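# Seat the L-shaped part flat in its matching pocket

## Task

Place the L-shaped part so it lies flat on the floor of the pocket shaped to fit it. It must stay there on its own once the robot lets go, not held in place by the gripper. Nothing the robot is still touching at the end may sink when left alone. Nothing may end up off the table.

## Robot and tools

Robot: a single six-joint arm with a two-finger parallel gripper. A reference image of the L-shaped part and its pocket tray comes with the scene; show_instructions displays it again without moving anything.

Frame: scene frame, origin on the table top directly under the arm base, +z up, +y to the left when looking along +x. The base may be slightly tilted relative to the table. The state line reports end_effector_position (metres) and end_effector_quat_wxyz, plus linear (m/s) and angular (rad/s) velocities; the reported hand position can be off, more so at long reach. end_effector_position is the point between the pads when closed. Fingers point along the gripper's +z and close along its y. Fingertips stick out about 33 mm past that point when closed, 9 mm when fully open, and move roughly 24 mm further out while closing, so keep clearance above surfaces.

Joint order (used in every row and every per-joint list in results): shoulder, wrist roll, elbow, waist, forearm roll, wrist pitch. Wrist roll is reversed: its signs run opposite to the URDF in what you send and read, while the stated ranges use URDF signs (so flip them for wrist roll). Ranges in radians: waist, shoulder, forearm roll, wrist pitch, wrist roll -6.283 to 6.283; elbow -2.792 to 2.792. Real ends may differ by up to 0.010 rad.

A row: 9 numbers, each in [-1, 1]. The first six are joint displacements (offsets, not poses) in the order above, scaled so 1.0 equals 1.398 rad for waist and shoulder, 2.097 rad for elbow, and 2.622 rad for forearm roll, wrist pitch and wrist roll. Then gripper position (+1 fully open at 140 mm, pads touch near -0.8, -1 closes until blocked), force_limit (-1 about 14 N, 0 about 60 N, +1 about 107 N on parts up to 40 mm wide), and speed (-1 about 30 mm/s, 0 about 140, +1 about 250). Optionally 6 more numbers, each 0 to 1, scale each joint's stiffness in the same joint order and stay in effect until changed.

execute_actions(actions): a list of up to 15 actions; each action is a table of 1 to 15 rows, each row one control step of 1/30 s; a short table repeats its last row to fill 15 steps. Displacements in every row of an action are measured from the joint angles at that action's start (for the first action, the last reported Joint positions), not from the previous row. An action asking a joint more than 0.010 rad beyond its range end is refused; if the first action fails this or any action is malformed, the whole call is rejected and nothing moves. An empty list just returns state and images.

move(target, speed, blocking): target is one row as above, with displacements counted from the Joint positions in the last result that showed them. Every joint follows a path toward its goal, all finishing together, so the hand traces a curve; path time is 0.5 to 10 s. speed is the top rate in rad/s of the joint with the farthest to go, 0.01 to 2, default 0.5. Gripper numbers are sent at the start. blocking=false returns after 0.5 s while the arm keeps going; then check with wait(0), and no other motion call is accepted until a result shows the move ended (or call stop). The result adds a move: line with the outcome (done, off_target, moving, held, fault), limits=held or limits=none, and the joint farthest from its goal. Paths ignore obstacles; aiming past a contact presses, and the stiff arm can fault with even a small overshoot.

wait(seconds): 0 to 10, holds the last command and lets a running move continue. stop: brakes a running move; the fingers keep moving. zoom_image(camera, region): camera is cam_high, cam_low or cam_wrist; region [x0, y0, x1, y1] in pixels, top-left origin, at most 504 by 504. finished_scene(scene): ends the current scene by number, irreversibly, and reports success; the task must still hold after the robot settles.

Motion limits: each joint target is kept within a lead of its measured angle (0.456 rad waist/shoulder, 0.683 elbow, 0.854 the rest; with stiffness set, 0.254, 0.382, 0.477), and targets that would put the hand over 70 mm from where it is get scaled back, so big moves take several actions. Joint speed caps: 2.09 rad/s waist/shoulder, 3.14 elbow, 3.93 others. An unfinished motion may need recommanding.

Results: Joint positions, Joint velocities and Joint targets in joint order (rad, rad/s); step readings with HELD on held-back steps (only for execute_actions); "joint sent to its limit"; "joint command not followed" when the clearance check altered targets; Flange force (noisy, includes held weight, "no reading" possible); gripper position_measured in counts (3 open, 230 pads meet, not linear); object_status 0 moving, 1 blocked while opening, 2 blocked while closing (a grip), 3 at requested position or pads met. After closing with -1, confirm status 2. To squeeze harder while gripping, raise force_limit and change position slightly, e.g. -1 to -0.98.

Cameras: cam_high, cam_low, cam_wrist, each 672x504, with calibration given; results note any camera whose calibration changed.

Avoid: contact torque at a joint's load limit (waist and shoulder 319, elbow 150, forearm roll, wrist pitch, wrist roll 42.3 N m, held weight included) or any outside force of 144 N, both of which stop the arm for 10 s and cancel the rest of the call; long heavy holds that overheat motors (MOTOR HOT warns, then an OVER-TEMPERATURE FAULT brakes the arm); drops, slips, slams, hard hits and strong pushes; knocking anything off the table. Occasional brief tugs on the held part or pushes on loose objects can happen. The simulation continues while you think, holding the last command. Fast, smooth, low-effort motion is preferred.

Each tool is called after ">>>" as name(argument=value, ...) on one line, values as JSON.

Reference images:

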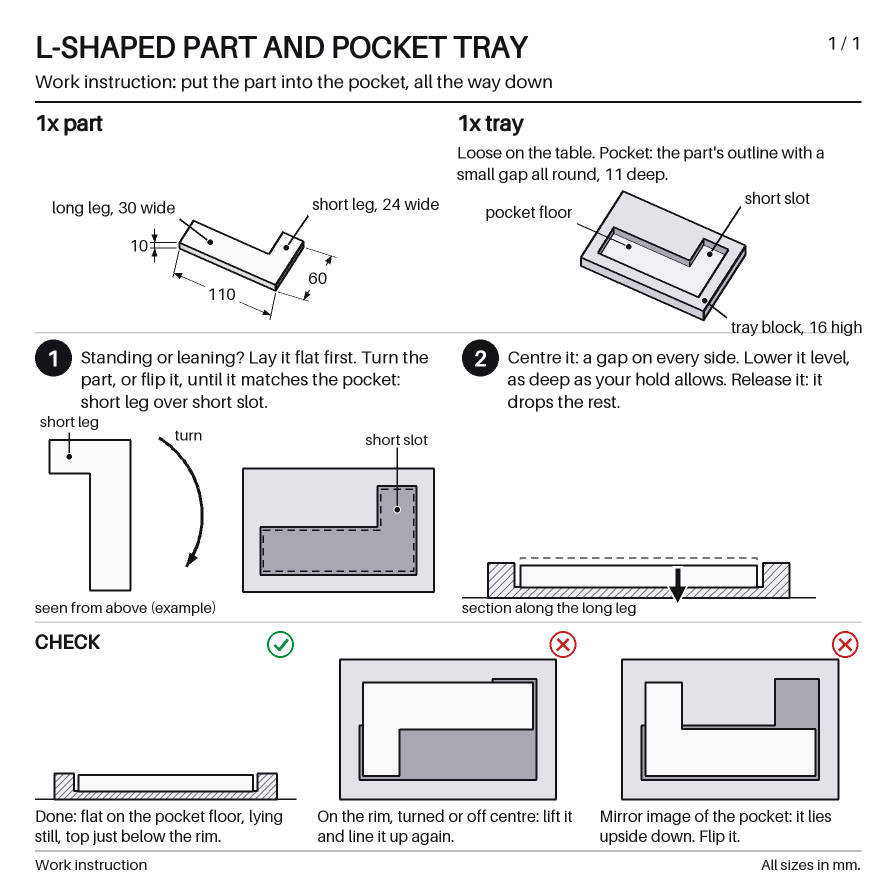

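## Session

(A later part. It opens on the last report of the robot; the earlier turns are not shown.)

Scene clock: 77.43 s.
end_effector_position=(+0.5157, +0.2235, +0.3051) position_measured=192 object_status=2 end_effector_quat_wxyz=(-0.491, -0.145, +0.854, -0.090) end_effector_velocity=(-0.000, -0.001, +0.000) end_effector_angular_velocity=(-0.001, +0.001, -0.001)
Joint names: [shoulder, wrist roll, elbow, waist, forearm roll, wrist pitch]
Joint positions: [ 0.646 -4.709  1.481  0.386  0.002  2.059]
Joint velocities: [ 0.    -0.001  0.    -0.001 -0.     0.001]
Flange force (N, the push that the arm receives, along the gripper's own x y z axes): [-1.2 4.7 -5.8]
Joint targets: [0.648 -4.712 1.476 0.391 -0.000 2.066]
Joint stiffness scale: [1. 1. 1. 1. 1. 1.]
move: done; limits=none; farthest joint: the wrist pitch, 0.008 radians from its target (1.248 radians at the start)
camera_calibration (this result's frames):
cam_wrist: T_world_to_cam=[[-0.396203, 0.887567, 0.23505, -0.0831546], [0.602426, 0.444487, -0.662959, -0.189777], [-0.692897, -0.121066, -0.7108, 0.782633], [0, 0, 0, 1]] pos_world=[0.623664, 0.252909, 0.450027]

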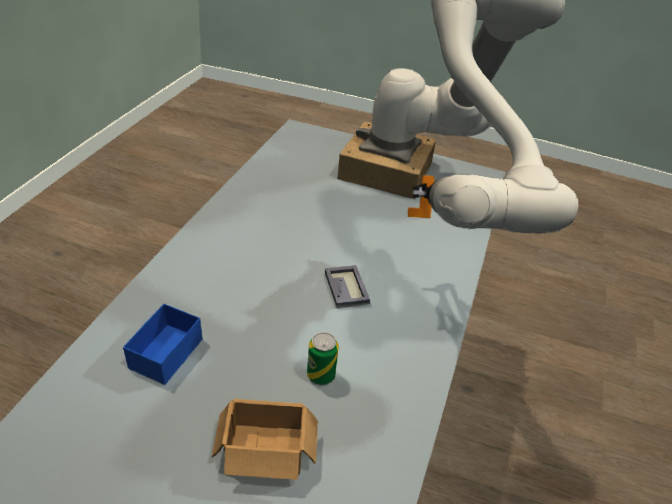

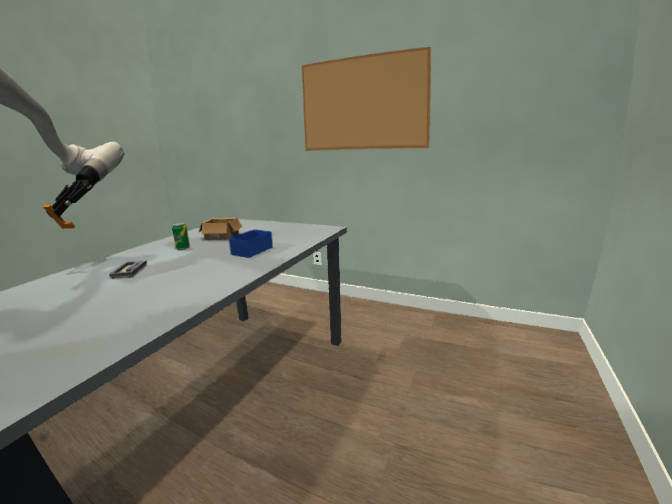

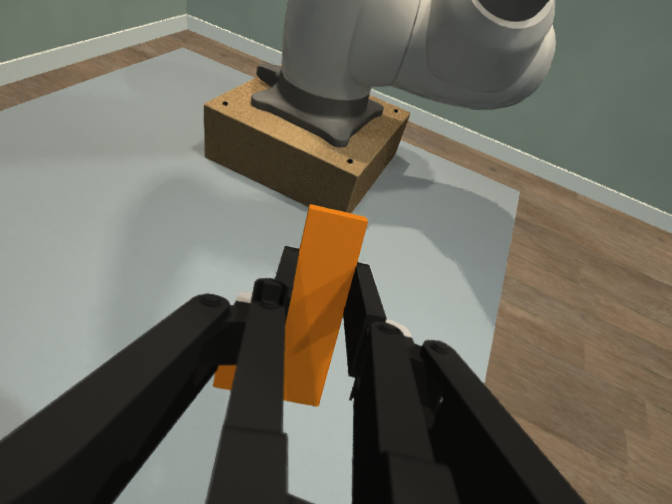

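>>> move(target=[0.3999, -0.0023, -0.2183, 0.0036, -0.0008, 0.1651, -1, 0.5, -0.5], speed=0.6)

>>> zoom_image(camera="cam_low", region=[60, 190, 220, 300])

Scene clock: 80.90 s.
end_effector_position=(+0.6361, +0.2633, +0.1523) position_measured=192 object_status=2 end_effector_quat_wxyz=(+0.698, +0.114, -0.696, +0.125) end_effector_velocity=(+0.001, -0.000, +0.000) end_effector_angular_velocity=(+0.001, -0.001, -0.001)
Joint names: [shoulder, wrist roll, elbow, waist, forearm roll, wrist pitch]
Joint positions: [ 1.204 -4.712  1.028  0.386  0.001  2.485]
Joint velocities: [ 0.     0.    -0.002 -0.001  0.     0.001]
Flange force (N, the push that the arm receives, along the gripper's own x y z axes): [-0.2 4.0 -7.3]
Joint targets: [1.205 -4.715 1.023 0.391 -0.000 2.492]
Joint stiffness scale: [1. 1. 1. 1. 1. 1.]
move: done; limits=none; farthest joint: the wrist pitch, 0.007 radians from its target (0.432 radians at the start)
camera_calibration (this result's frames):
cam_wrist: T_world_to_cam=[[-0.268135, 0.93405, 0.235913, -0.128732], [0.196887, 0.292842, -0.93567, -0.0418545], [-0.943048, -0.204438, -0.262424, 0.875076], [0, 0, 0, 1]] pos_world=[0.798961, 0.311397, 0.220848]

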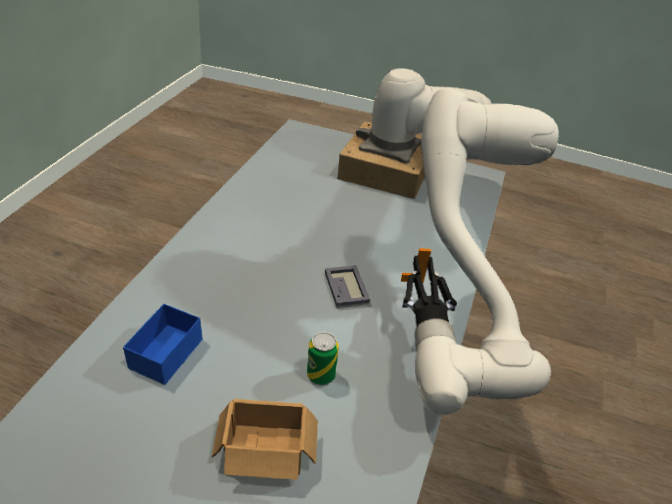

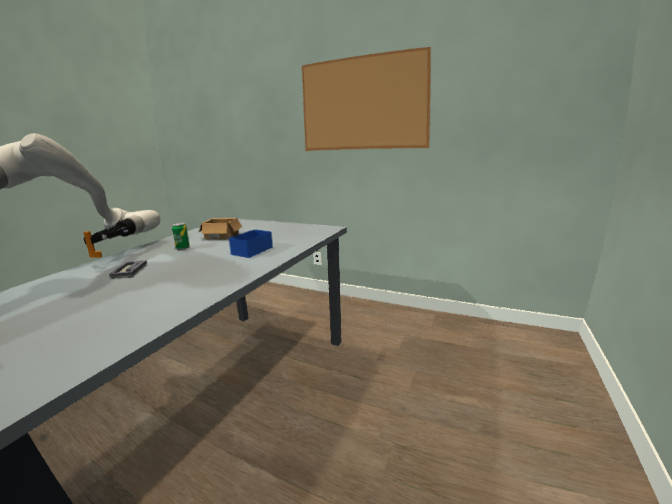

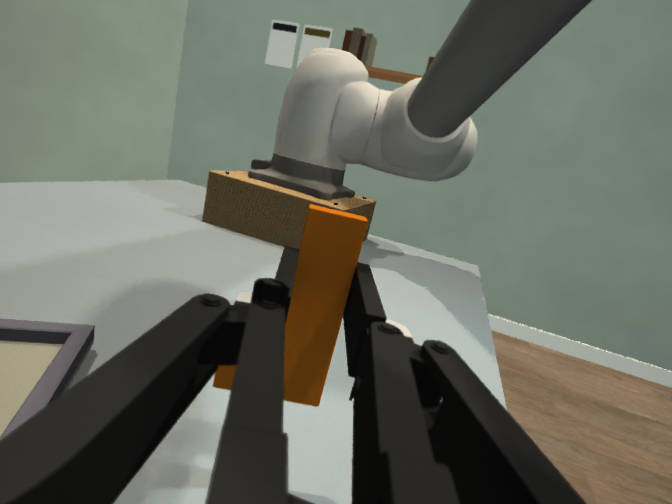

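Region (60, 190, 220, 300) of cam_low's 672x504 image, scaled by 3.150, with more detail than that image has; it fills the top 346 rows of this view, and the rest is white.

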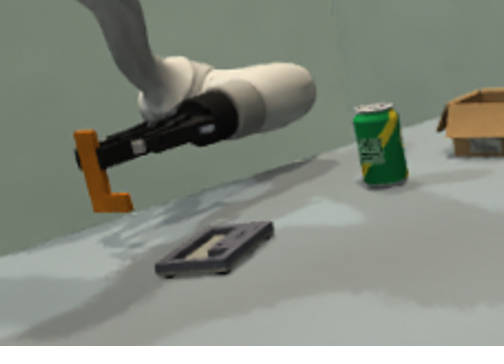

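>>> move(target=[0.0255, 0.0069, -0.0082, 0.0036, -0.0004, -0.01125, -1, 0.5, -0.5], speed=0.1)

>>> zoom_image(camera="cam_low", region=[70, 215, 170, 290])

>>> zoom_image(camera="cam_high", region=[370, 240, 480, 330])

Scene clock: 85.40 s.
end_effector_position=(+0.6359, +0.2628, +0.1230) position_measured=192 object_status=2 end_effector_quat_wxyz=(+0.698, +0.120, -0.695, +0.120) end_effector_velocity=(+0.001, +0.000, +0.000) end_effector_angular_velocity=(+0.002, -0.003, +0.001)
Joint names: [shoulder, wrist roll, elbow, waist, forearm roll, wrist pitch]
Joint positions: [ 1.238 -4.697  1.015  0.386  0.001  2.463]
Joint velocities: [-0.     0.001 -0.002  0.    -0.    -0.001]
Flange force (N, the push that the arm receives, along the gripper's own x y z axes): [-1.8 3.4 -11.2]
Joint targets: [1.240 -4.694 1.010 0.391 -0.000 2.455]
Joint stiffness scale: [1. 1. 1. 1. 1. 1.]
move: done; limits=none; farthest joint: the wrist pitch, 0.007 radians from its target (0.029 radians at the start)
camera_calibration (this result's frames):
cam_wrist: T_world_to_cam=[[-0.267024, 0.930529, 0.250628, -0.122937], [0.192911, 0.30642, -0.932144, -0.0705832], [-0.944184, -0.200556, -0.261331, 0.866684], [0, 0, 0, 1]] pos_world=[0.799099, 0.309843, 0.191509]

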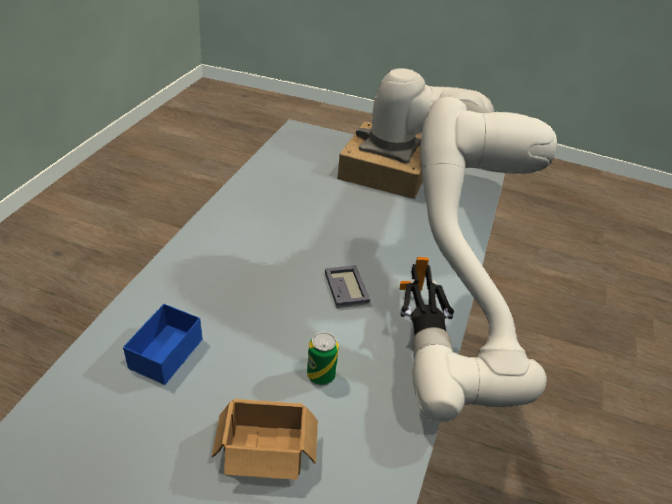

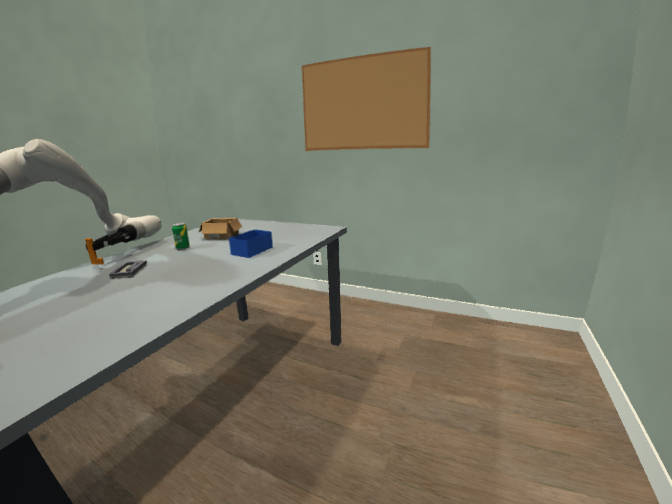

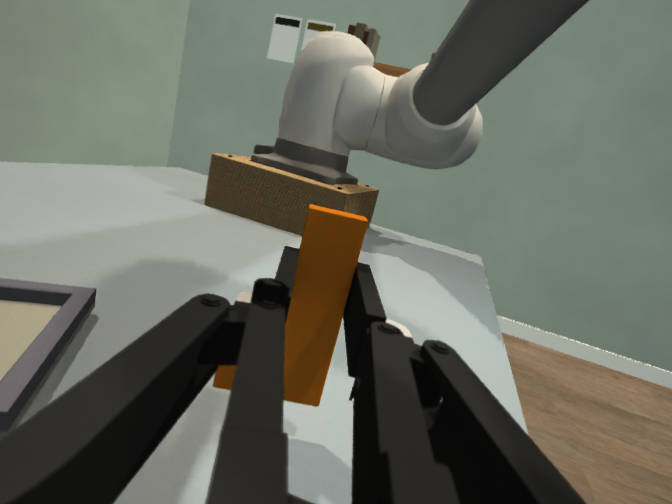

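Region (70, 215, 170, 290) of cam_low's 672x504 image, scaled by 5.040, with more detail than that image has; it fills the top 378 rows of this view, and the rest is white.

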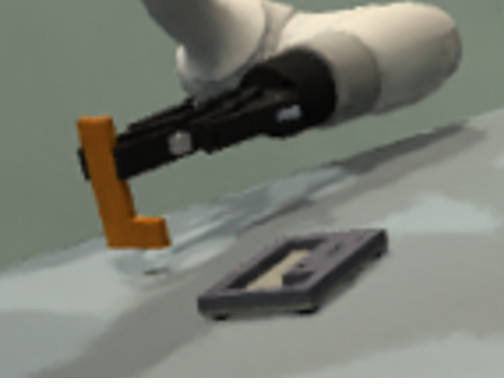

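Region (370, 240, 480, 330) of cam_high's 672x504 image, scaled by 4.582, with more detail than that image has; it fills the top 412 rows of this view, and the rest is white.

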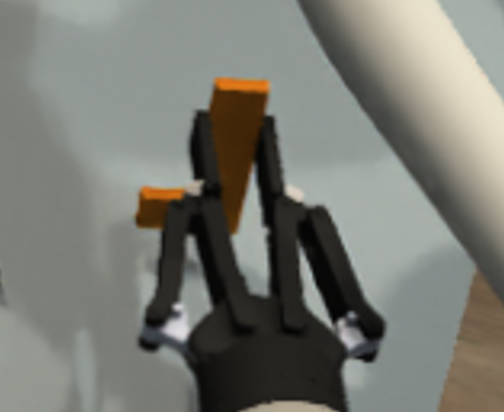

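>>> move(target=[0.0138, 0.0011, -0.0053, 0.0036, -0.0004, -0.0073, -1, 0.5, -0.5], speed=0.06)

>>> zoom_image(camera="cam_low", region=[70, 230, 140, 285])

>>> zoom_image(camera="cam_wrist", region=[180, 320, 380, 480])

Scene clock: 87.37 s.
end_effector_position=(+0.6355, +0.2624, +0.1078) position_measured=192 object_status=2 end_effector_quat_wxyz=(+0.698, +0.120, -0.696, +0.120) end_effector_velocity=(+0.000, +0.001, -0.000) end_effector_angular_velocity=(+0.001, -0.003, +0.001)
Joint names: [shoulder, wrist roll, elbow, waist, forearm roll, wrist pitch]
Joint positions: [ 1.255 -4.697  1.009  0.386  0.001  2.451]
Joint velocities: [ 0.     0.    -0.002  0.001 -0.    -0.001]
Flange force (N, the push that the arm receives, along the gripper's own x y z axes): [-1.6 4.1 -9.1]
Joint targets: [1.258 -4.694 1.004 0.391 -0.000 2.443]
Joint stiffness scale: [1. 1. 1. 1. 1. 1.]
move: done; limits=none; farthest joint: the wrist pitch, 0.007 radians from its target (0.019 radians at the start)
camera_calibration (this result's frames):
cam_wrist: T_world_to_cam=[[-0.267241, 0.930439, 0.250729, -0.118711], [0.193692, 0.306748, -0.931874, -0.0851738], [-0.943963, -0.200471, -0.262195, 0.862164], [0, 0, 0, 1]] pos_world=[0.798624, 0.309418, 0.176448]

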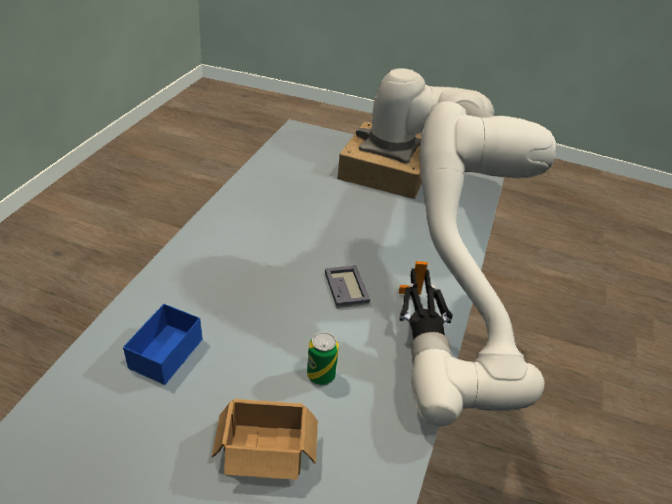

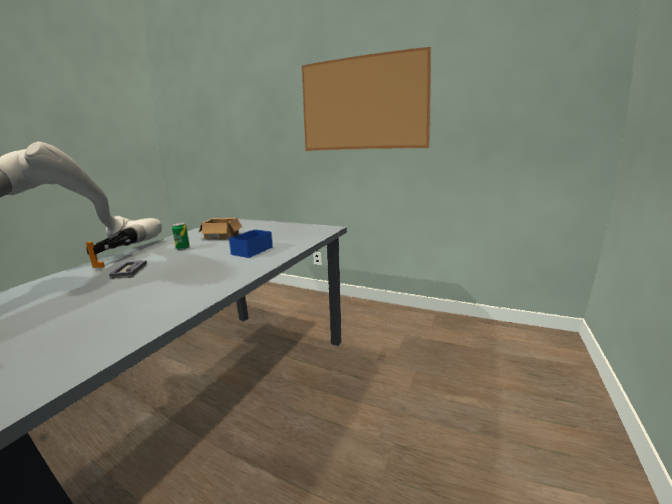

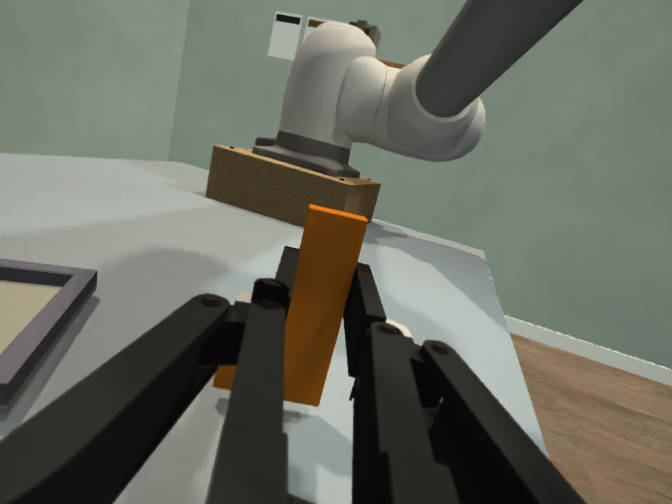

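Region (70, 230, 140, 285) of cam_low's 672x504 image, scaled by 7.200, with more detail than that image has; it fills the top 396 rows of this view, and the rest is white.

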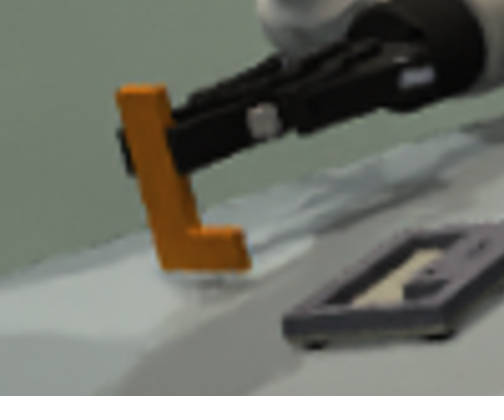

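Region (180, 320, 380, 480) of cam_wrist's 672x504 image, scaled by 2.520, with more detail than that image has; it fills the top 403 rows of this view, and the rest is white.

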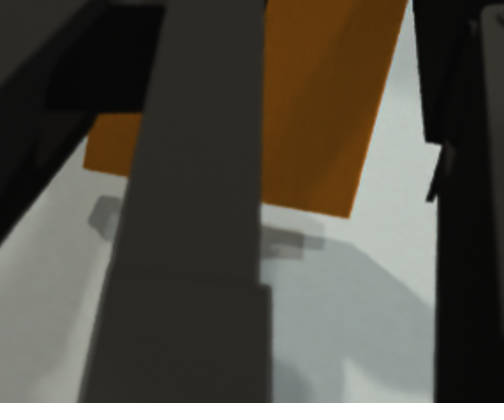

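>>> move(target=[0.0071, 0.0011, -0.0035, 0.0036, -0.0004, -0.0048, -1, 0.5, -0.5], speed=0.04)

>>> zoom_image(camera="cam_low", region=[70, 230, 140, 285])

>>> zoom_image(camera="cam_wrist", region=[180, 320, 380, 480])

Scene clock: 89.47 s.
end_effector_position=(+0.6351, +0.2621, +0.1008) position_measured=192 object_status=2 end_effector_quat_wxyz=(+0.698, +0.120, -0.696, +0.120) end_effector_velocity=(+0.000, +0.000, -0.000) end_effector_angular_velocity=(-0.000, -0.002, +0.001)
Joint names: [shoulder, wrist roll, elbow, waist, forearm roll, wrist pitch]
Joint positions: [ 1.263 -4.697  1.007  0.386  0.001  2.445]
Joint velocities: [-0.    -0.    -0.001  0.    -0.001 -0.001]
Flange force (N, the push that the arm receives, along the gripper's own x y z axes): [-1.2 4.5 -6.7]
Joint targets: [1.265 -4.694 1.002 0.391 -0.000 2.438]
Joint stiffness scale: [1. 1. 1. 1. 1. 1.]
move: done; limits=none; farthest joint: the wrist pitch, 0.007 radians from its target (0.012 radians at the start)
camera_calibration (this result's frames):
cam_wrist: T_world_to_cam=[[-0.267252, 0.930435, 0.250734, -0.116836], [0.193743, 0.306767, -0.931857, -0.0915153], [-0.943949, -0.200463, -0.262249, 0.859942], [0, 0, 0, 1]] pos_world=[0.798247, 0.309169, 0.169535]

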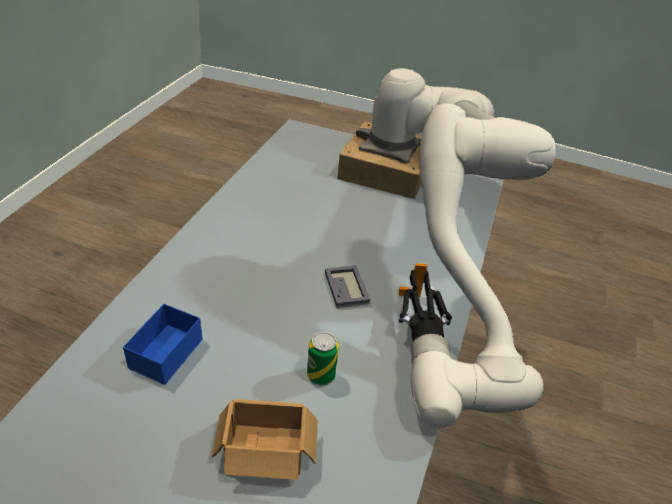

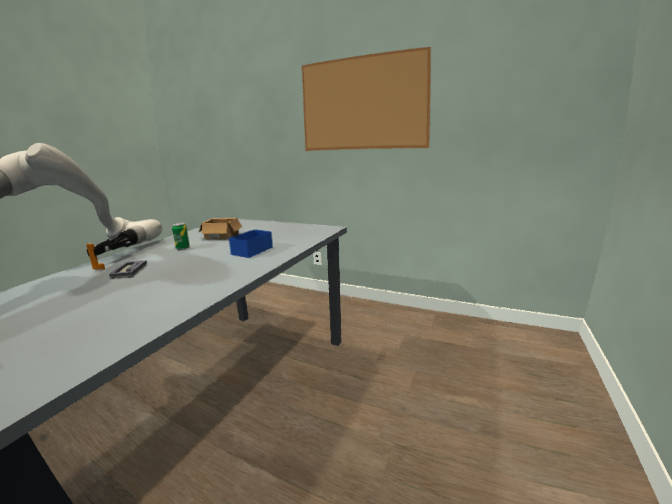

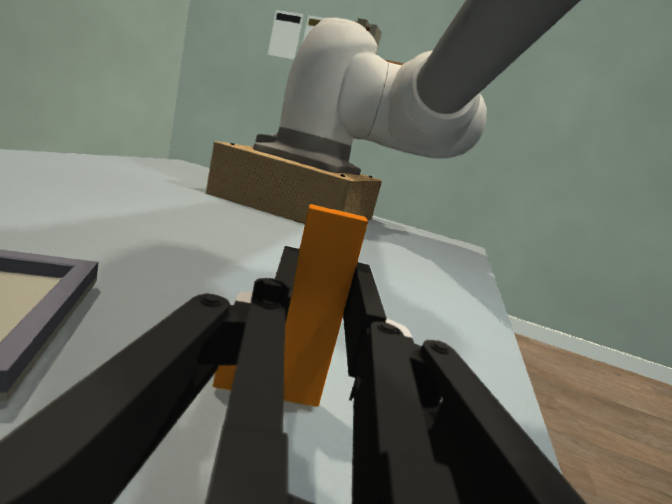

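Region (70, 230, 140, 285) of cam_low's 672x504 image, scaled by 7.200, with more detail than that image has; it fills the top 396 rows of this view, and the rest is white.

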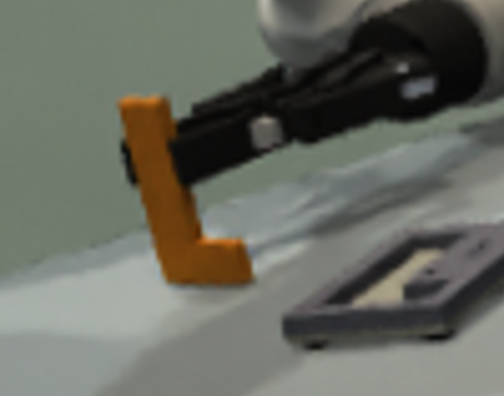

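Region (180, 320, 380, 480) of cam_wrist's 672x504 image, scaled by 2.520, with more detail than that image has; it fills the top 403 rows of this view, and the rest is white.

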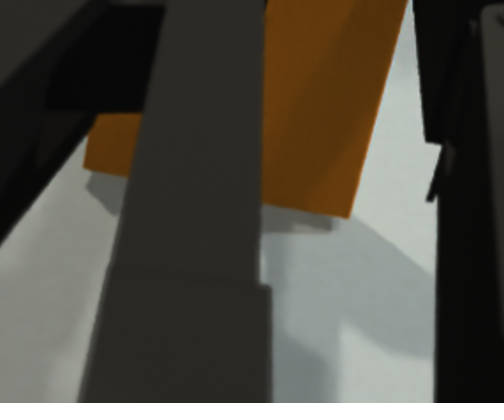

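>>> move(target=[0.0039, 0.0011, -0.003, 0.0036, -0.0004, -0.0036, -1, 0.5, -0.5], speed=0.03)

>>> zoom_image(camera="cam_wrist", region=[180, 320, 380, 480])

Scene clock: 91.30 s.
end_effector_position=(+0.6351, +0.2621, +0.0980) position_measured=192 object_status=2 end_effector_quat_wxyz=(+0.698, +0.120, -0.696, +0.120) end_effector_velocity=(+0.001, -0.000, -0.001) end_effector_angular_velocity=(+0.000, -0.002, +0.000)
Joint names: [shoulder, wrist roll, elbow, waist, forearm roll, wrist pitch]
Joint positions: [ 1.267 -4.697  1.005  0.386  0.001  2.443]
Joint velocities: [ 0.001  0.    -0.001 -0.    -0.001 -0.001]
Flange force (N, the push that the arm receives, along the gripper's own x y z axes): [-1.7 3.3 -7.1]
Joint targets: [1.269 -4.694 1.000 0.391 -0.000 2.436]
Joint stiffness scale: [1. 1. 1. 1. 1. 1.]
move: done; limits=none; farthest joint: the wrist pitch, 0.007 radians from its target (0.010 radians at the start)
camera_calibration (this result's frames):
cam_wrist: T_world_to_cam=[[-0.267352, 0.930398, 0.250763, -0.116001], [0.194094, 0.306898, -0.931741, -0.0944354], [-0.943849, -0.200431, -0.262635, 0.859115], [0, 0, 0, 1]] pos_world=[0.798191, 0.309102, 0.166733]

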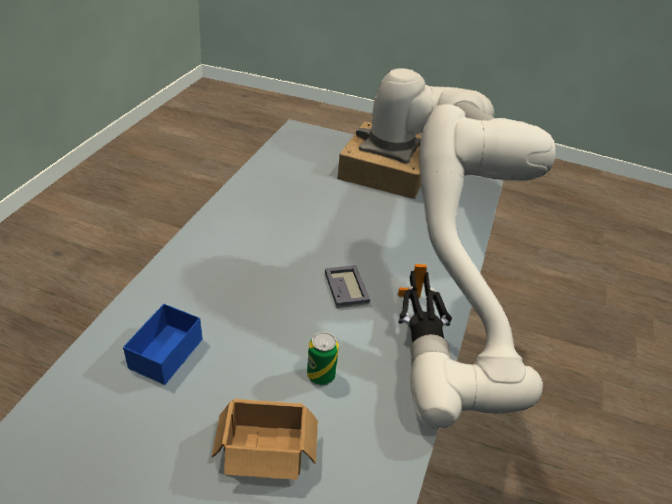

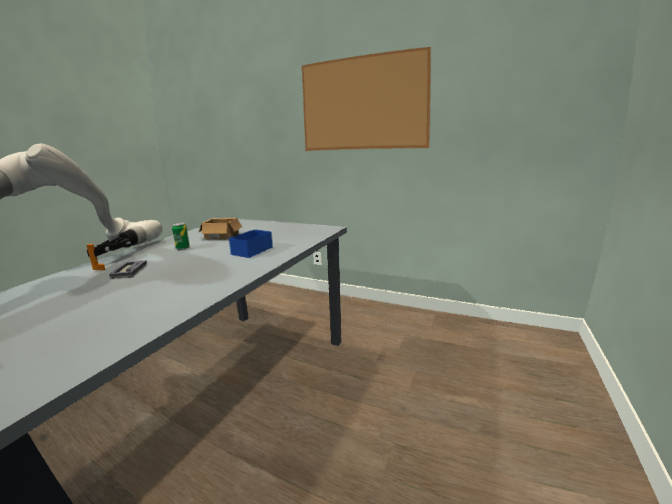

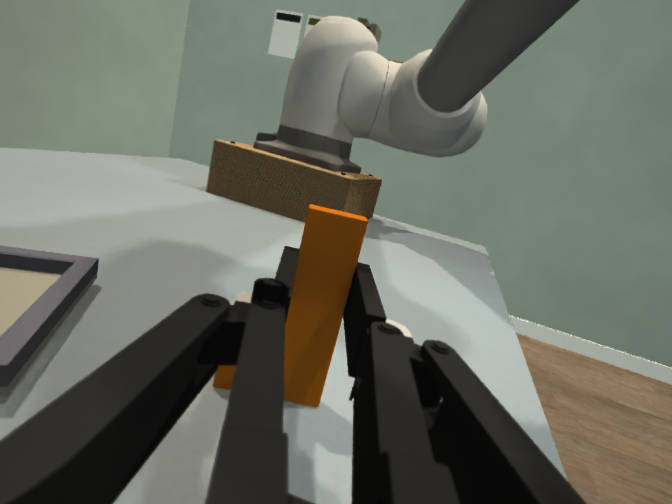

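Region (180, 320, 380, 480) of cam_wrist's 672x504 image, scaled by 2.520, with more detail than that image has; it fills the top 403 rows of this view, and the rest is white.

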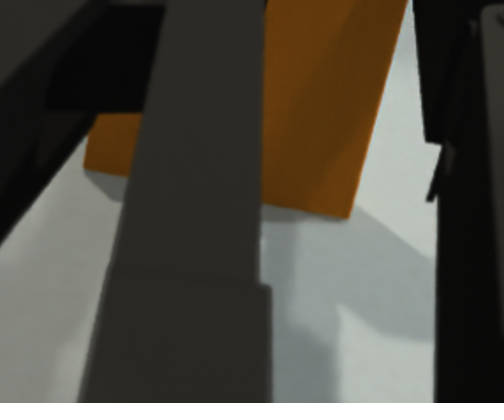

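>>> move(target=[0.0026, 0.0011, -0.0026, 0.0036, -0.0004, -0.0031, -1, 0.5, -0.5], speed=0.02)

>>> zoom_image(camera="cam_wrist", region=[180, 320, 380, 480])

Scene clock: 93.20 s.
end_effector_position=(+0.6351, +0.2621, +0.0970) position_measured=192 object_status=2 end_effector_quat_wxyz=(+0.698, +0.120, -0.696, +0.120) end_effector_velocity=(+0.000, -0.000, -0.000) end_effector_angular_velocity=(-0.000, -0.000, -0.000)
Joint names: [shoulder, wrist roll, elbow, waist, forearm roll, wrist pitch]
Joint positions: [ 1.268 -4.697  1.005  0.386  0.001  2.442]
Joint velocities: [ 0.    -0.001 -0.    -0.     0.     0.   ]
Flange force (N, the push that the arm receives, along the gripper's own x y z axes): [1.2 3.7 -7.2]
Joint targets: [1.270 -4.694 1.000 0.391 -0.000 2.435]
Joint stiffness scale: [1. 1. 1. 1. 1. 1.]
move: done; limits=none; farthest joint: the wrist pitch, 0.007 radians from its target (0.008 radians at the start)
camera_calibration (this result's frames):
cam_wrist: T_world_to_cam=[[-0.267355, 0.930396, 0.250768, -0.115729], [0.194108, 0.306907, -0.931735, -0.0953995], [-0.943845, -0.200428, -0.262651, 0.858873], [0, 0, 0, 1]] pos_world=[0.79822, 0.309095, 0.165718]

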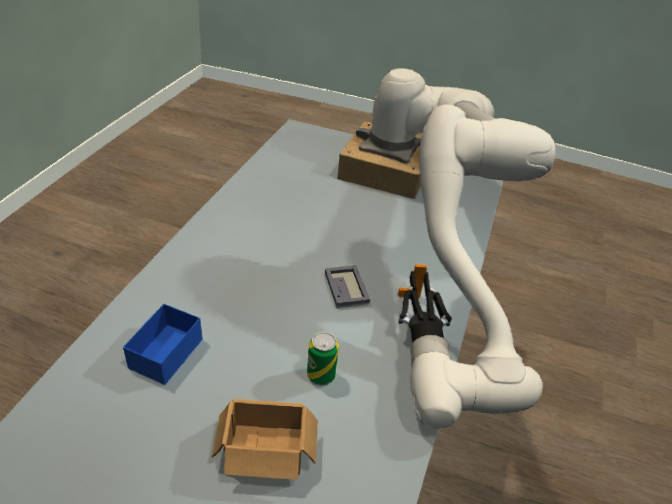

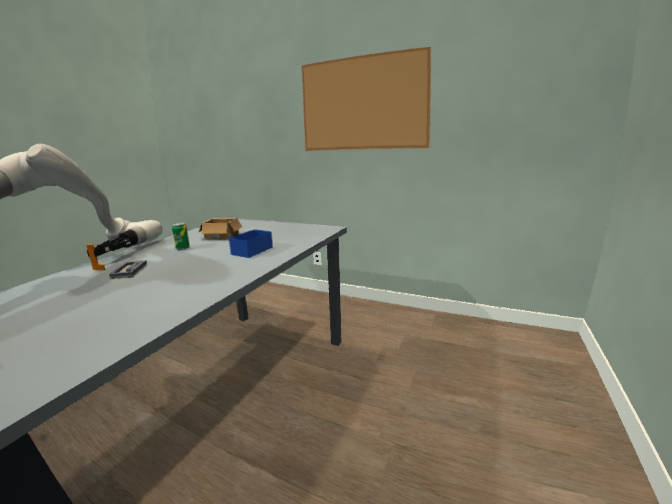

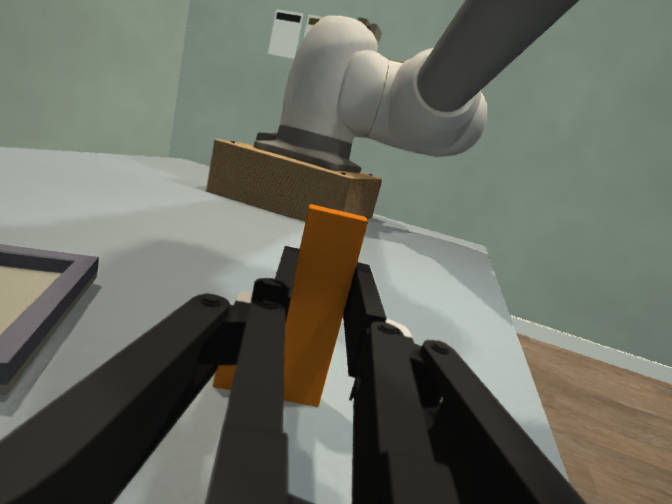

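Region (180, 320, 380, 480) of cam_wrist's 672x504 image, scaled by 2.520, with more detail than that image has; it fills the top 403 rows of this view, and the rest is white.

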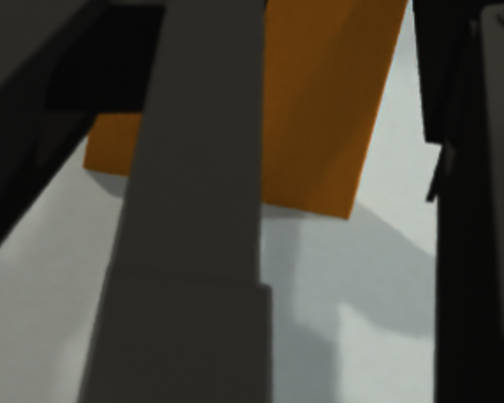

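Contact (force x rose). Open slowly.

>>> move(target=[0.001, 0.0011, -0.0024, 0.0036, -0.0004, -0.0027, 0.0, 0.5, -0.6], speed=0.02)

>>> zoom_image(camera="cam_low", region=[70, 230, 140, 285])

Scene clock: 94.87 s.
end_effector_position=(+0.6352, +0.2621, +0.0970) position_measured=129 object_status=3 end_effector_quat_wxyz=(+0.698, +0.120, -0.696, +0.120) end_effector_velocity=(+0.000, -0.000, +0.001) end_effector_angular_velocity=(-0.001, -0.001, +0.001)
Joint names: [shoulder, wrist roll, elbow, waist, forearm roll, wrist pitch]
Joint positions: [ 1.268 -4.697  1.004  0.386  0.001  2.442]
Joint velocities: [-0.001 -0.     0.     0.    -0.002  0.   ]
Flange force (N, the push that the arm receives, along the gripper's own x y z axes): [-0.7 4.6 -8.2]
Joint targets: [1.269 -4.694 0.999 0.391 -0.000 2.435]
Joint stiffness scale: [1. 1. 1. 1. 1. 1.]
move: done; limits=none; farthest joint: the wrist pitch, 0.007 radians from its target (0.007 radians at the start)
camera_calibration (this result's frames):
cam_wrist: T_world_to_cam=[[-0.267435, 0.930366, 0.250792, -0.115687], [0.194387, 0.307012, -0.931642, -0.0956179], [-0.943765, -0.200403, -0.262957, 0.858963], [0, 0, 0, 1]] pos_world=[0.798308, 0.309127, 0.165802]

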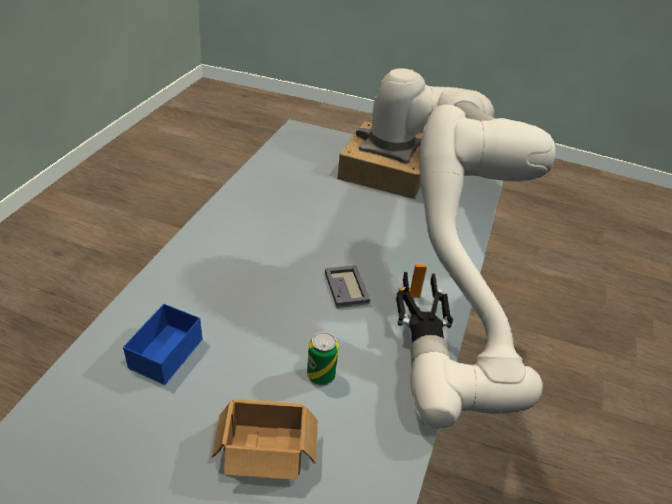

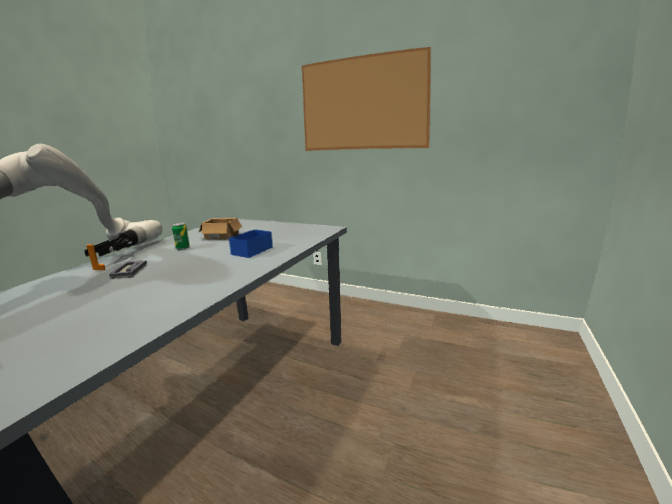

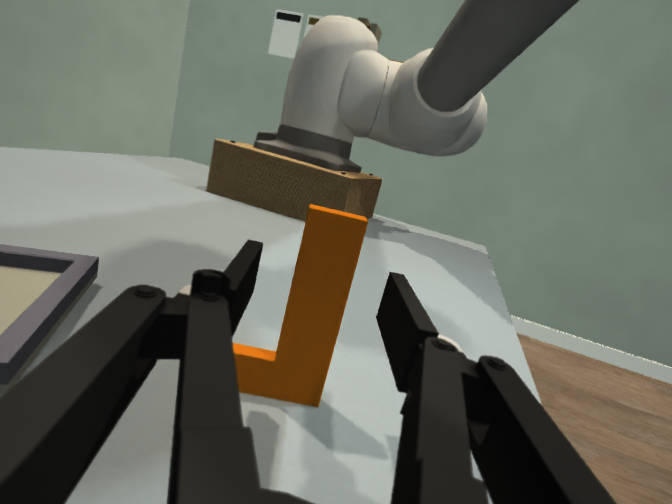

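Region (70, 230, 140, 285) of cam_low's 672x504 image, scaled by 7.200, with more detail than that image has; it fills the top 396 rows of this view, and the rest is white.

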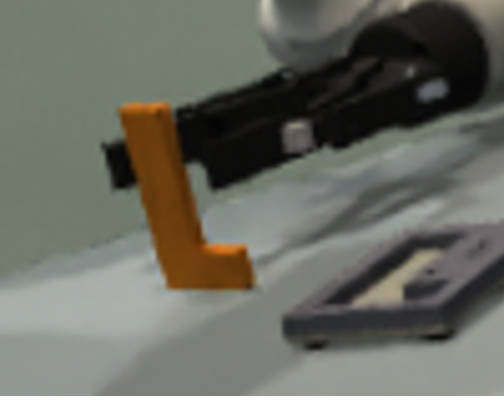

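>>> move(target=[-0.9536, 0.0, 0.7051, 0.0036, 0, -0.8169, 0.3, 0.5, 0.5], speed=1.2)

Scene clock: 108.57 s.
end_effector_position=(+0.4282, +0.1905, +0.1694) position_measured=91 object_status=3 end_effector_quat_wxyz=(+0.206, -0.176, +0.962, +0.026) end_effector_velocity=(+0.001, +0.000, +0.001) end_effector_angular_velocity=(+0.000, -0.003, +0.001)
Joint names: [shoulder, wrist roll, elbow, waist, forearm roll, wrist pitch]
Joint positions: [-0.064 -4.697  2.478  0.387  0.001  0.308]
Joint velocities: [-0.001  0.    -0.    -0.    -0.001 -0.002]
Flange force (N, the push that the arm receives, along the gripper's own x y z axes): no reading
Joint targets: [-0.065 -4.697 2.483 0.391 0.001 0.301]
Joint stiffness scale: [1. 1. 1. 1. 1. 1.]
move: done; limits=none; farthest joint: the wrist pitch, 0.008 radians from its target (2.142 radians at the start)
camera_calibration (this result's frames):
cam_wrist: T_world_to_cam=[[-0.573577, 0.816219, -0.0692485, 0.0844927], [0.604714, 0.478935, 0.636351, -0.44], [0.552567, 0.323121, -0.768285, 0.0134087], [0, 0, 0, 1]] pos_world=[0.307128, 0.137435, 0.296147]

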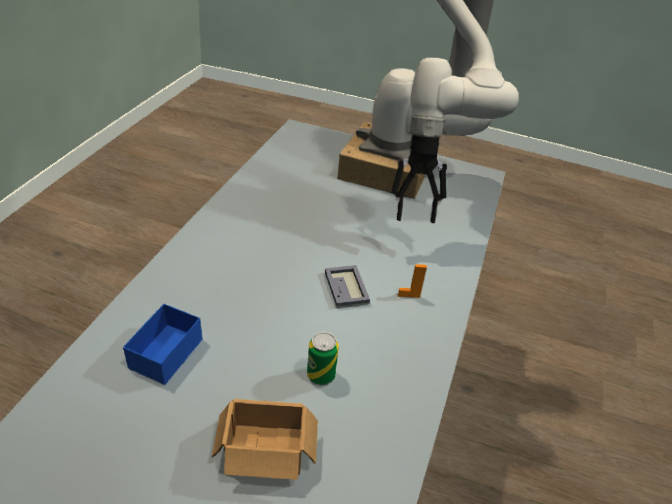

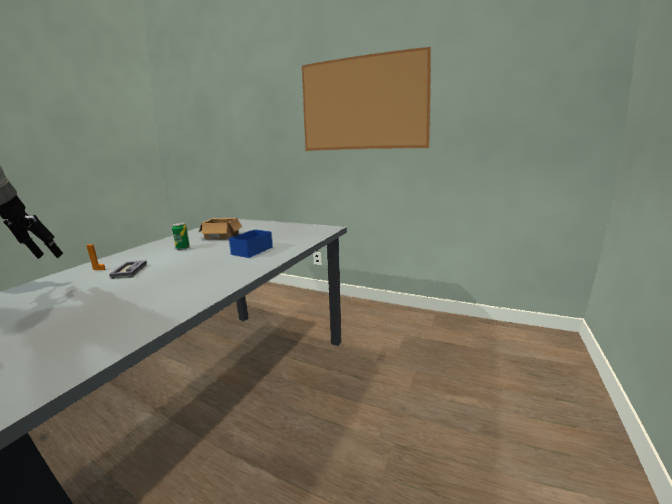

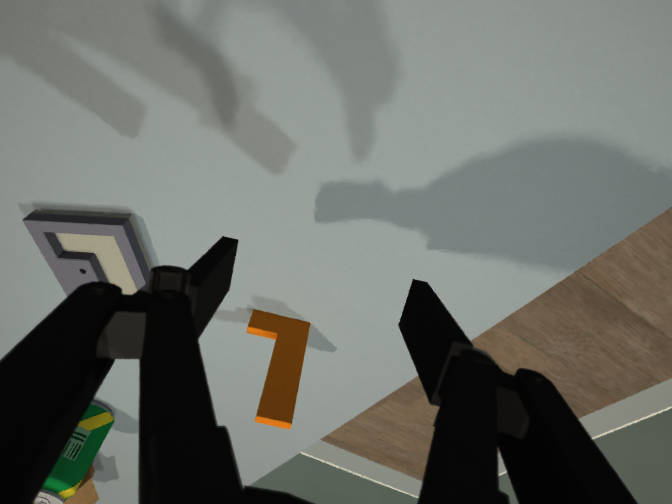

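>>> move(target=[0.7874, -0.0125, 0.0707, 0.003, 0, -0.9146, 0.3, 0.5, 0.5], speed=1.2)

>>> zoom_image(camera="cam_low", region=[0, 210, 140, 300])

>>> zoom_image(camera="cam_high", region=[350, 200, 480, 310])

Scene clock: 113.17 s.
end_effector_position=(+0.5675, +0.2384, +0.0879) position_measured=91 object_status=3 end_effector_quat_wxyz=(+0.649, -0.129, +0.742, +0.110) end_effector_velocity=(+0.000, -0.001, +0.000) end_effector_angular_velocity=(+0.000, +0.000, -0.002)
Joint names: [shoulder, wrist roll, elbow, waist, forearm roll, wrist pitch]
Joint positions: [ 0.91  -4.723  2.606  0.387  0.001 -1.811]
Joint velocities: [-0.001 -0.001  0.    -0.     0.001  0.001]
Flange force (N, the push that the arm receives, along the gripper's own x y z axes): [0.6 9.5 1.4]
Joint targets: [0.908 -4.723 2.604 0.387 0.001 -1.804]
Joint stiffness scale: [1. 1. 1. 1. 1. 1.]
move: held; limits=held; held on 14 of 74 steps, including the last; farthest joint: the wrist pitch, 0.278 radians from its target (2.398 radians at the start)
joint command not followed: on one or more control steps a check withheld the commanded joint targets, and the robot was not sent them on those steps. On the call's last step the targets were still withheld.
cause: the commanded joint targets would bring two parts of the arm too close to each other (the joints along the arm from the waist to the wrist pitch lie between them); next, command targets that bring no two parts of the arm closer together.
camera_calibration (this result's frames):
cam_wrist: T_world_to_cam=[[-0.408456, 0.879074, -0.24575, 0.0264376], [-0.228288, 0.162292, 0.959972, 0.0244325], [0.883769, 0.448208, 0.134393, -0.438778], [0, 0, 0, 1]] pos_world=[0.404155, 0.169458, 0.0420111]

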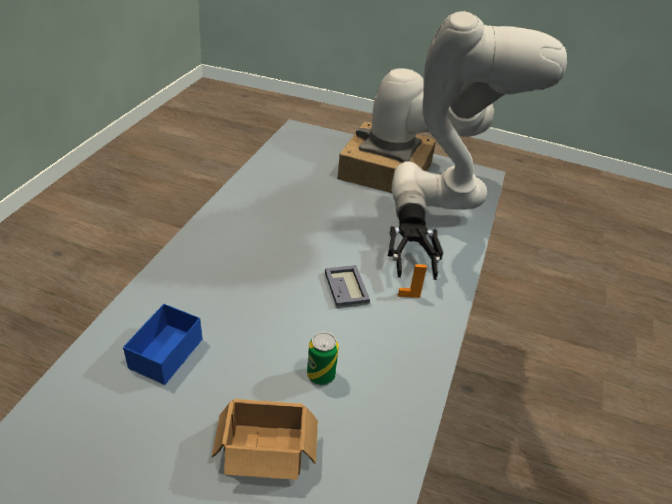

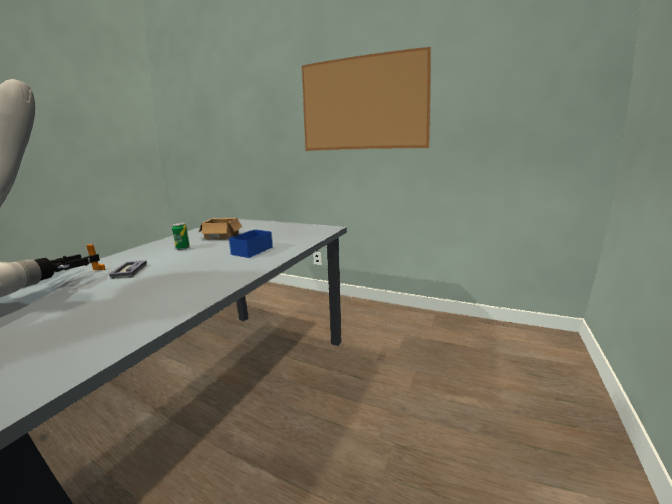

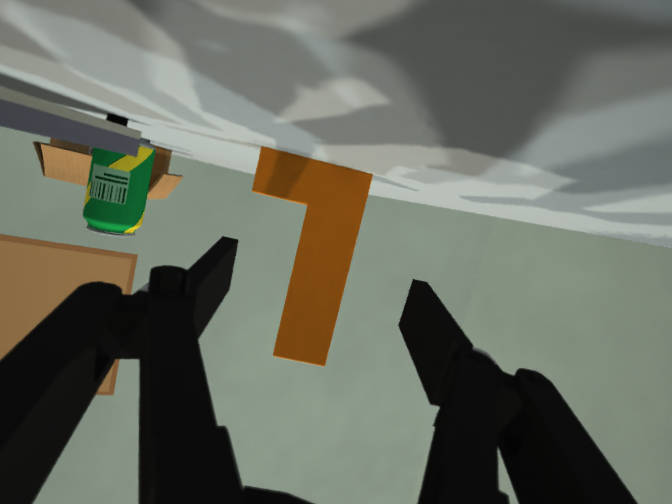

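Region (0, 210, 140, 300) of cam_low's 672x504 image, scaled by 3.600, with more detail than that image has; it fills the top 324 rows of this view, and the rest is white.

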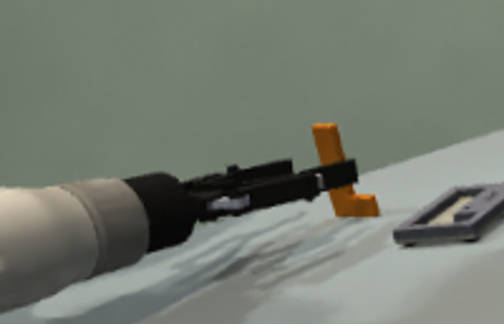

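Region (350, 200, 480, 310) of cam_high's 672x504 image, scaled by 3.877, with more detail than that image has; it fills the top 426 rows of this view, and the rest is white.

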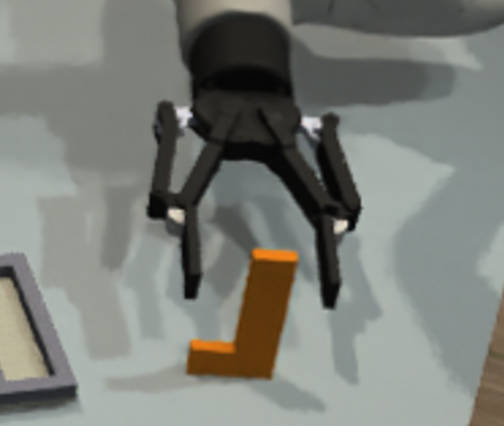

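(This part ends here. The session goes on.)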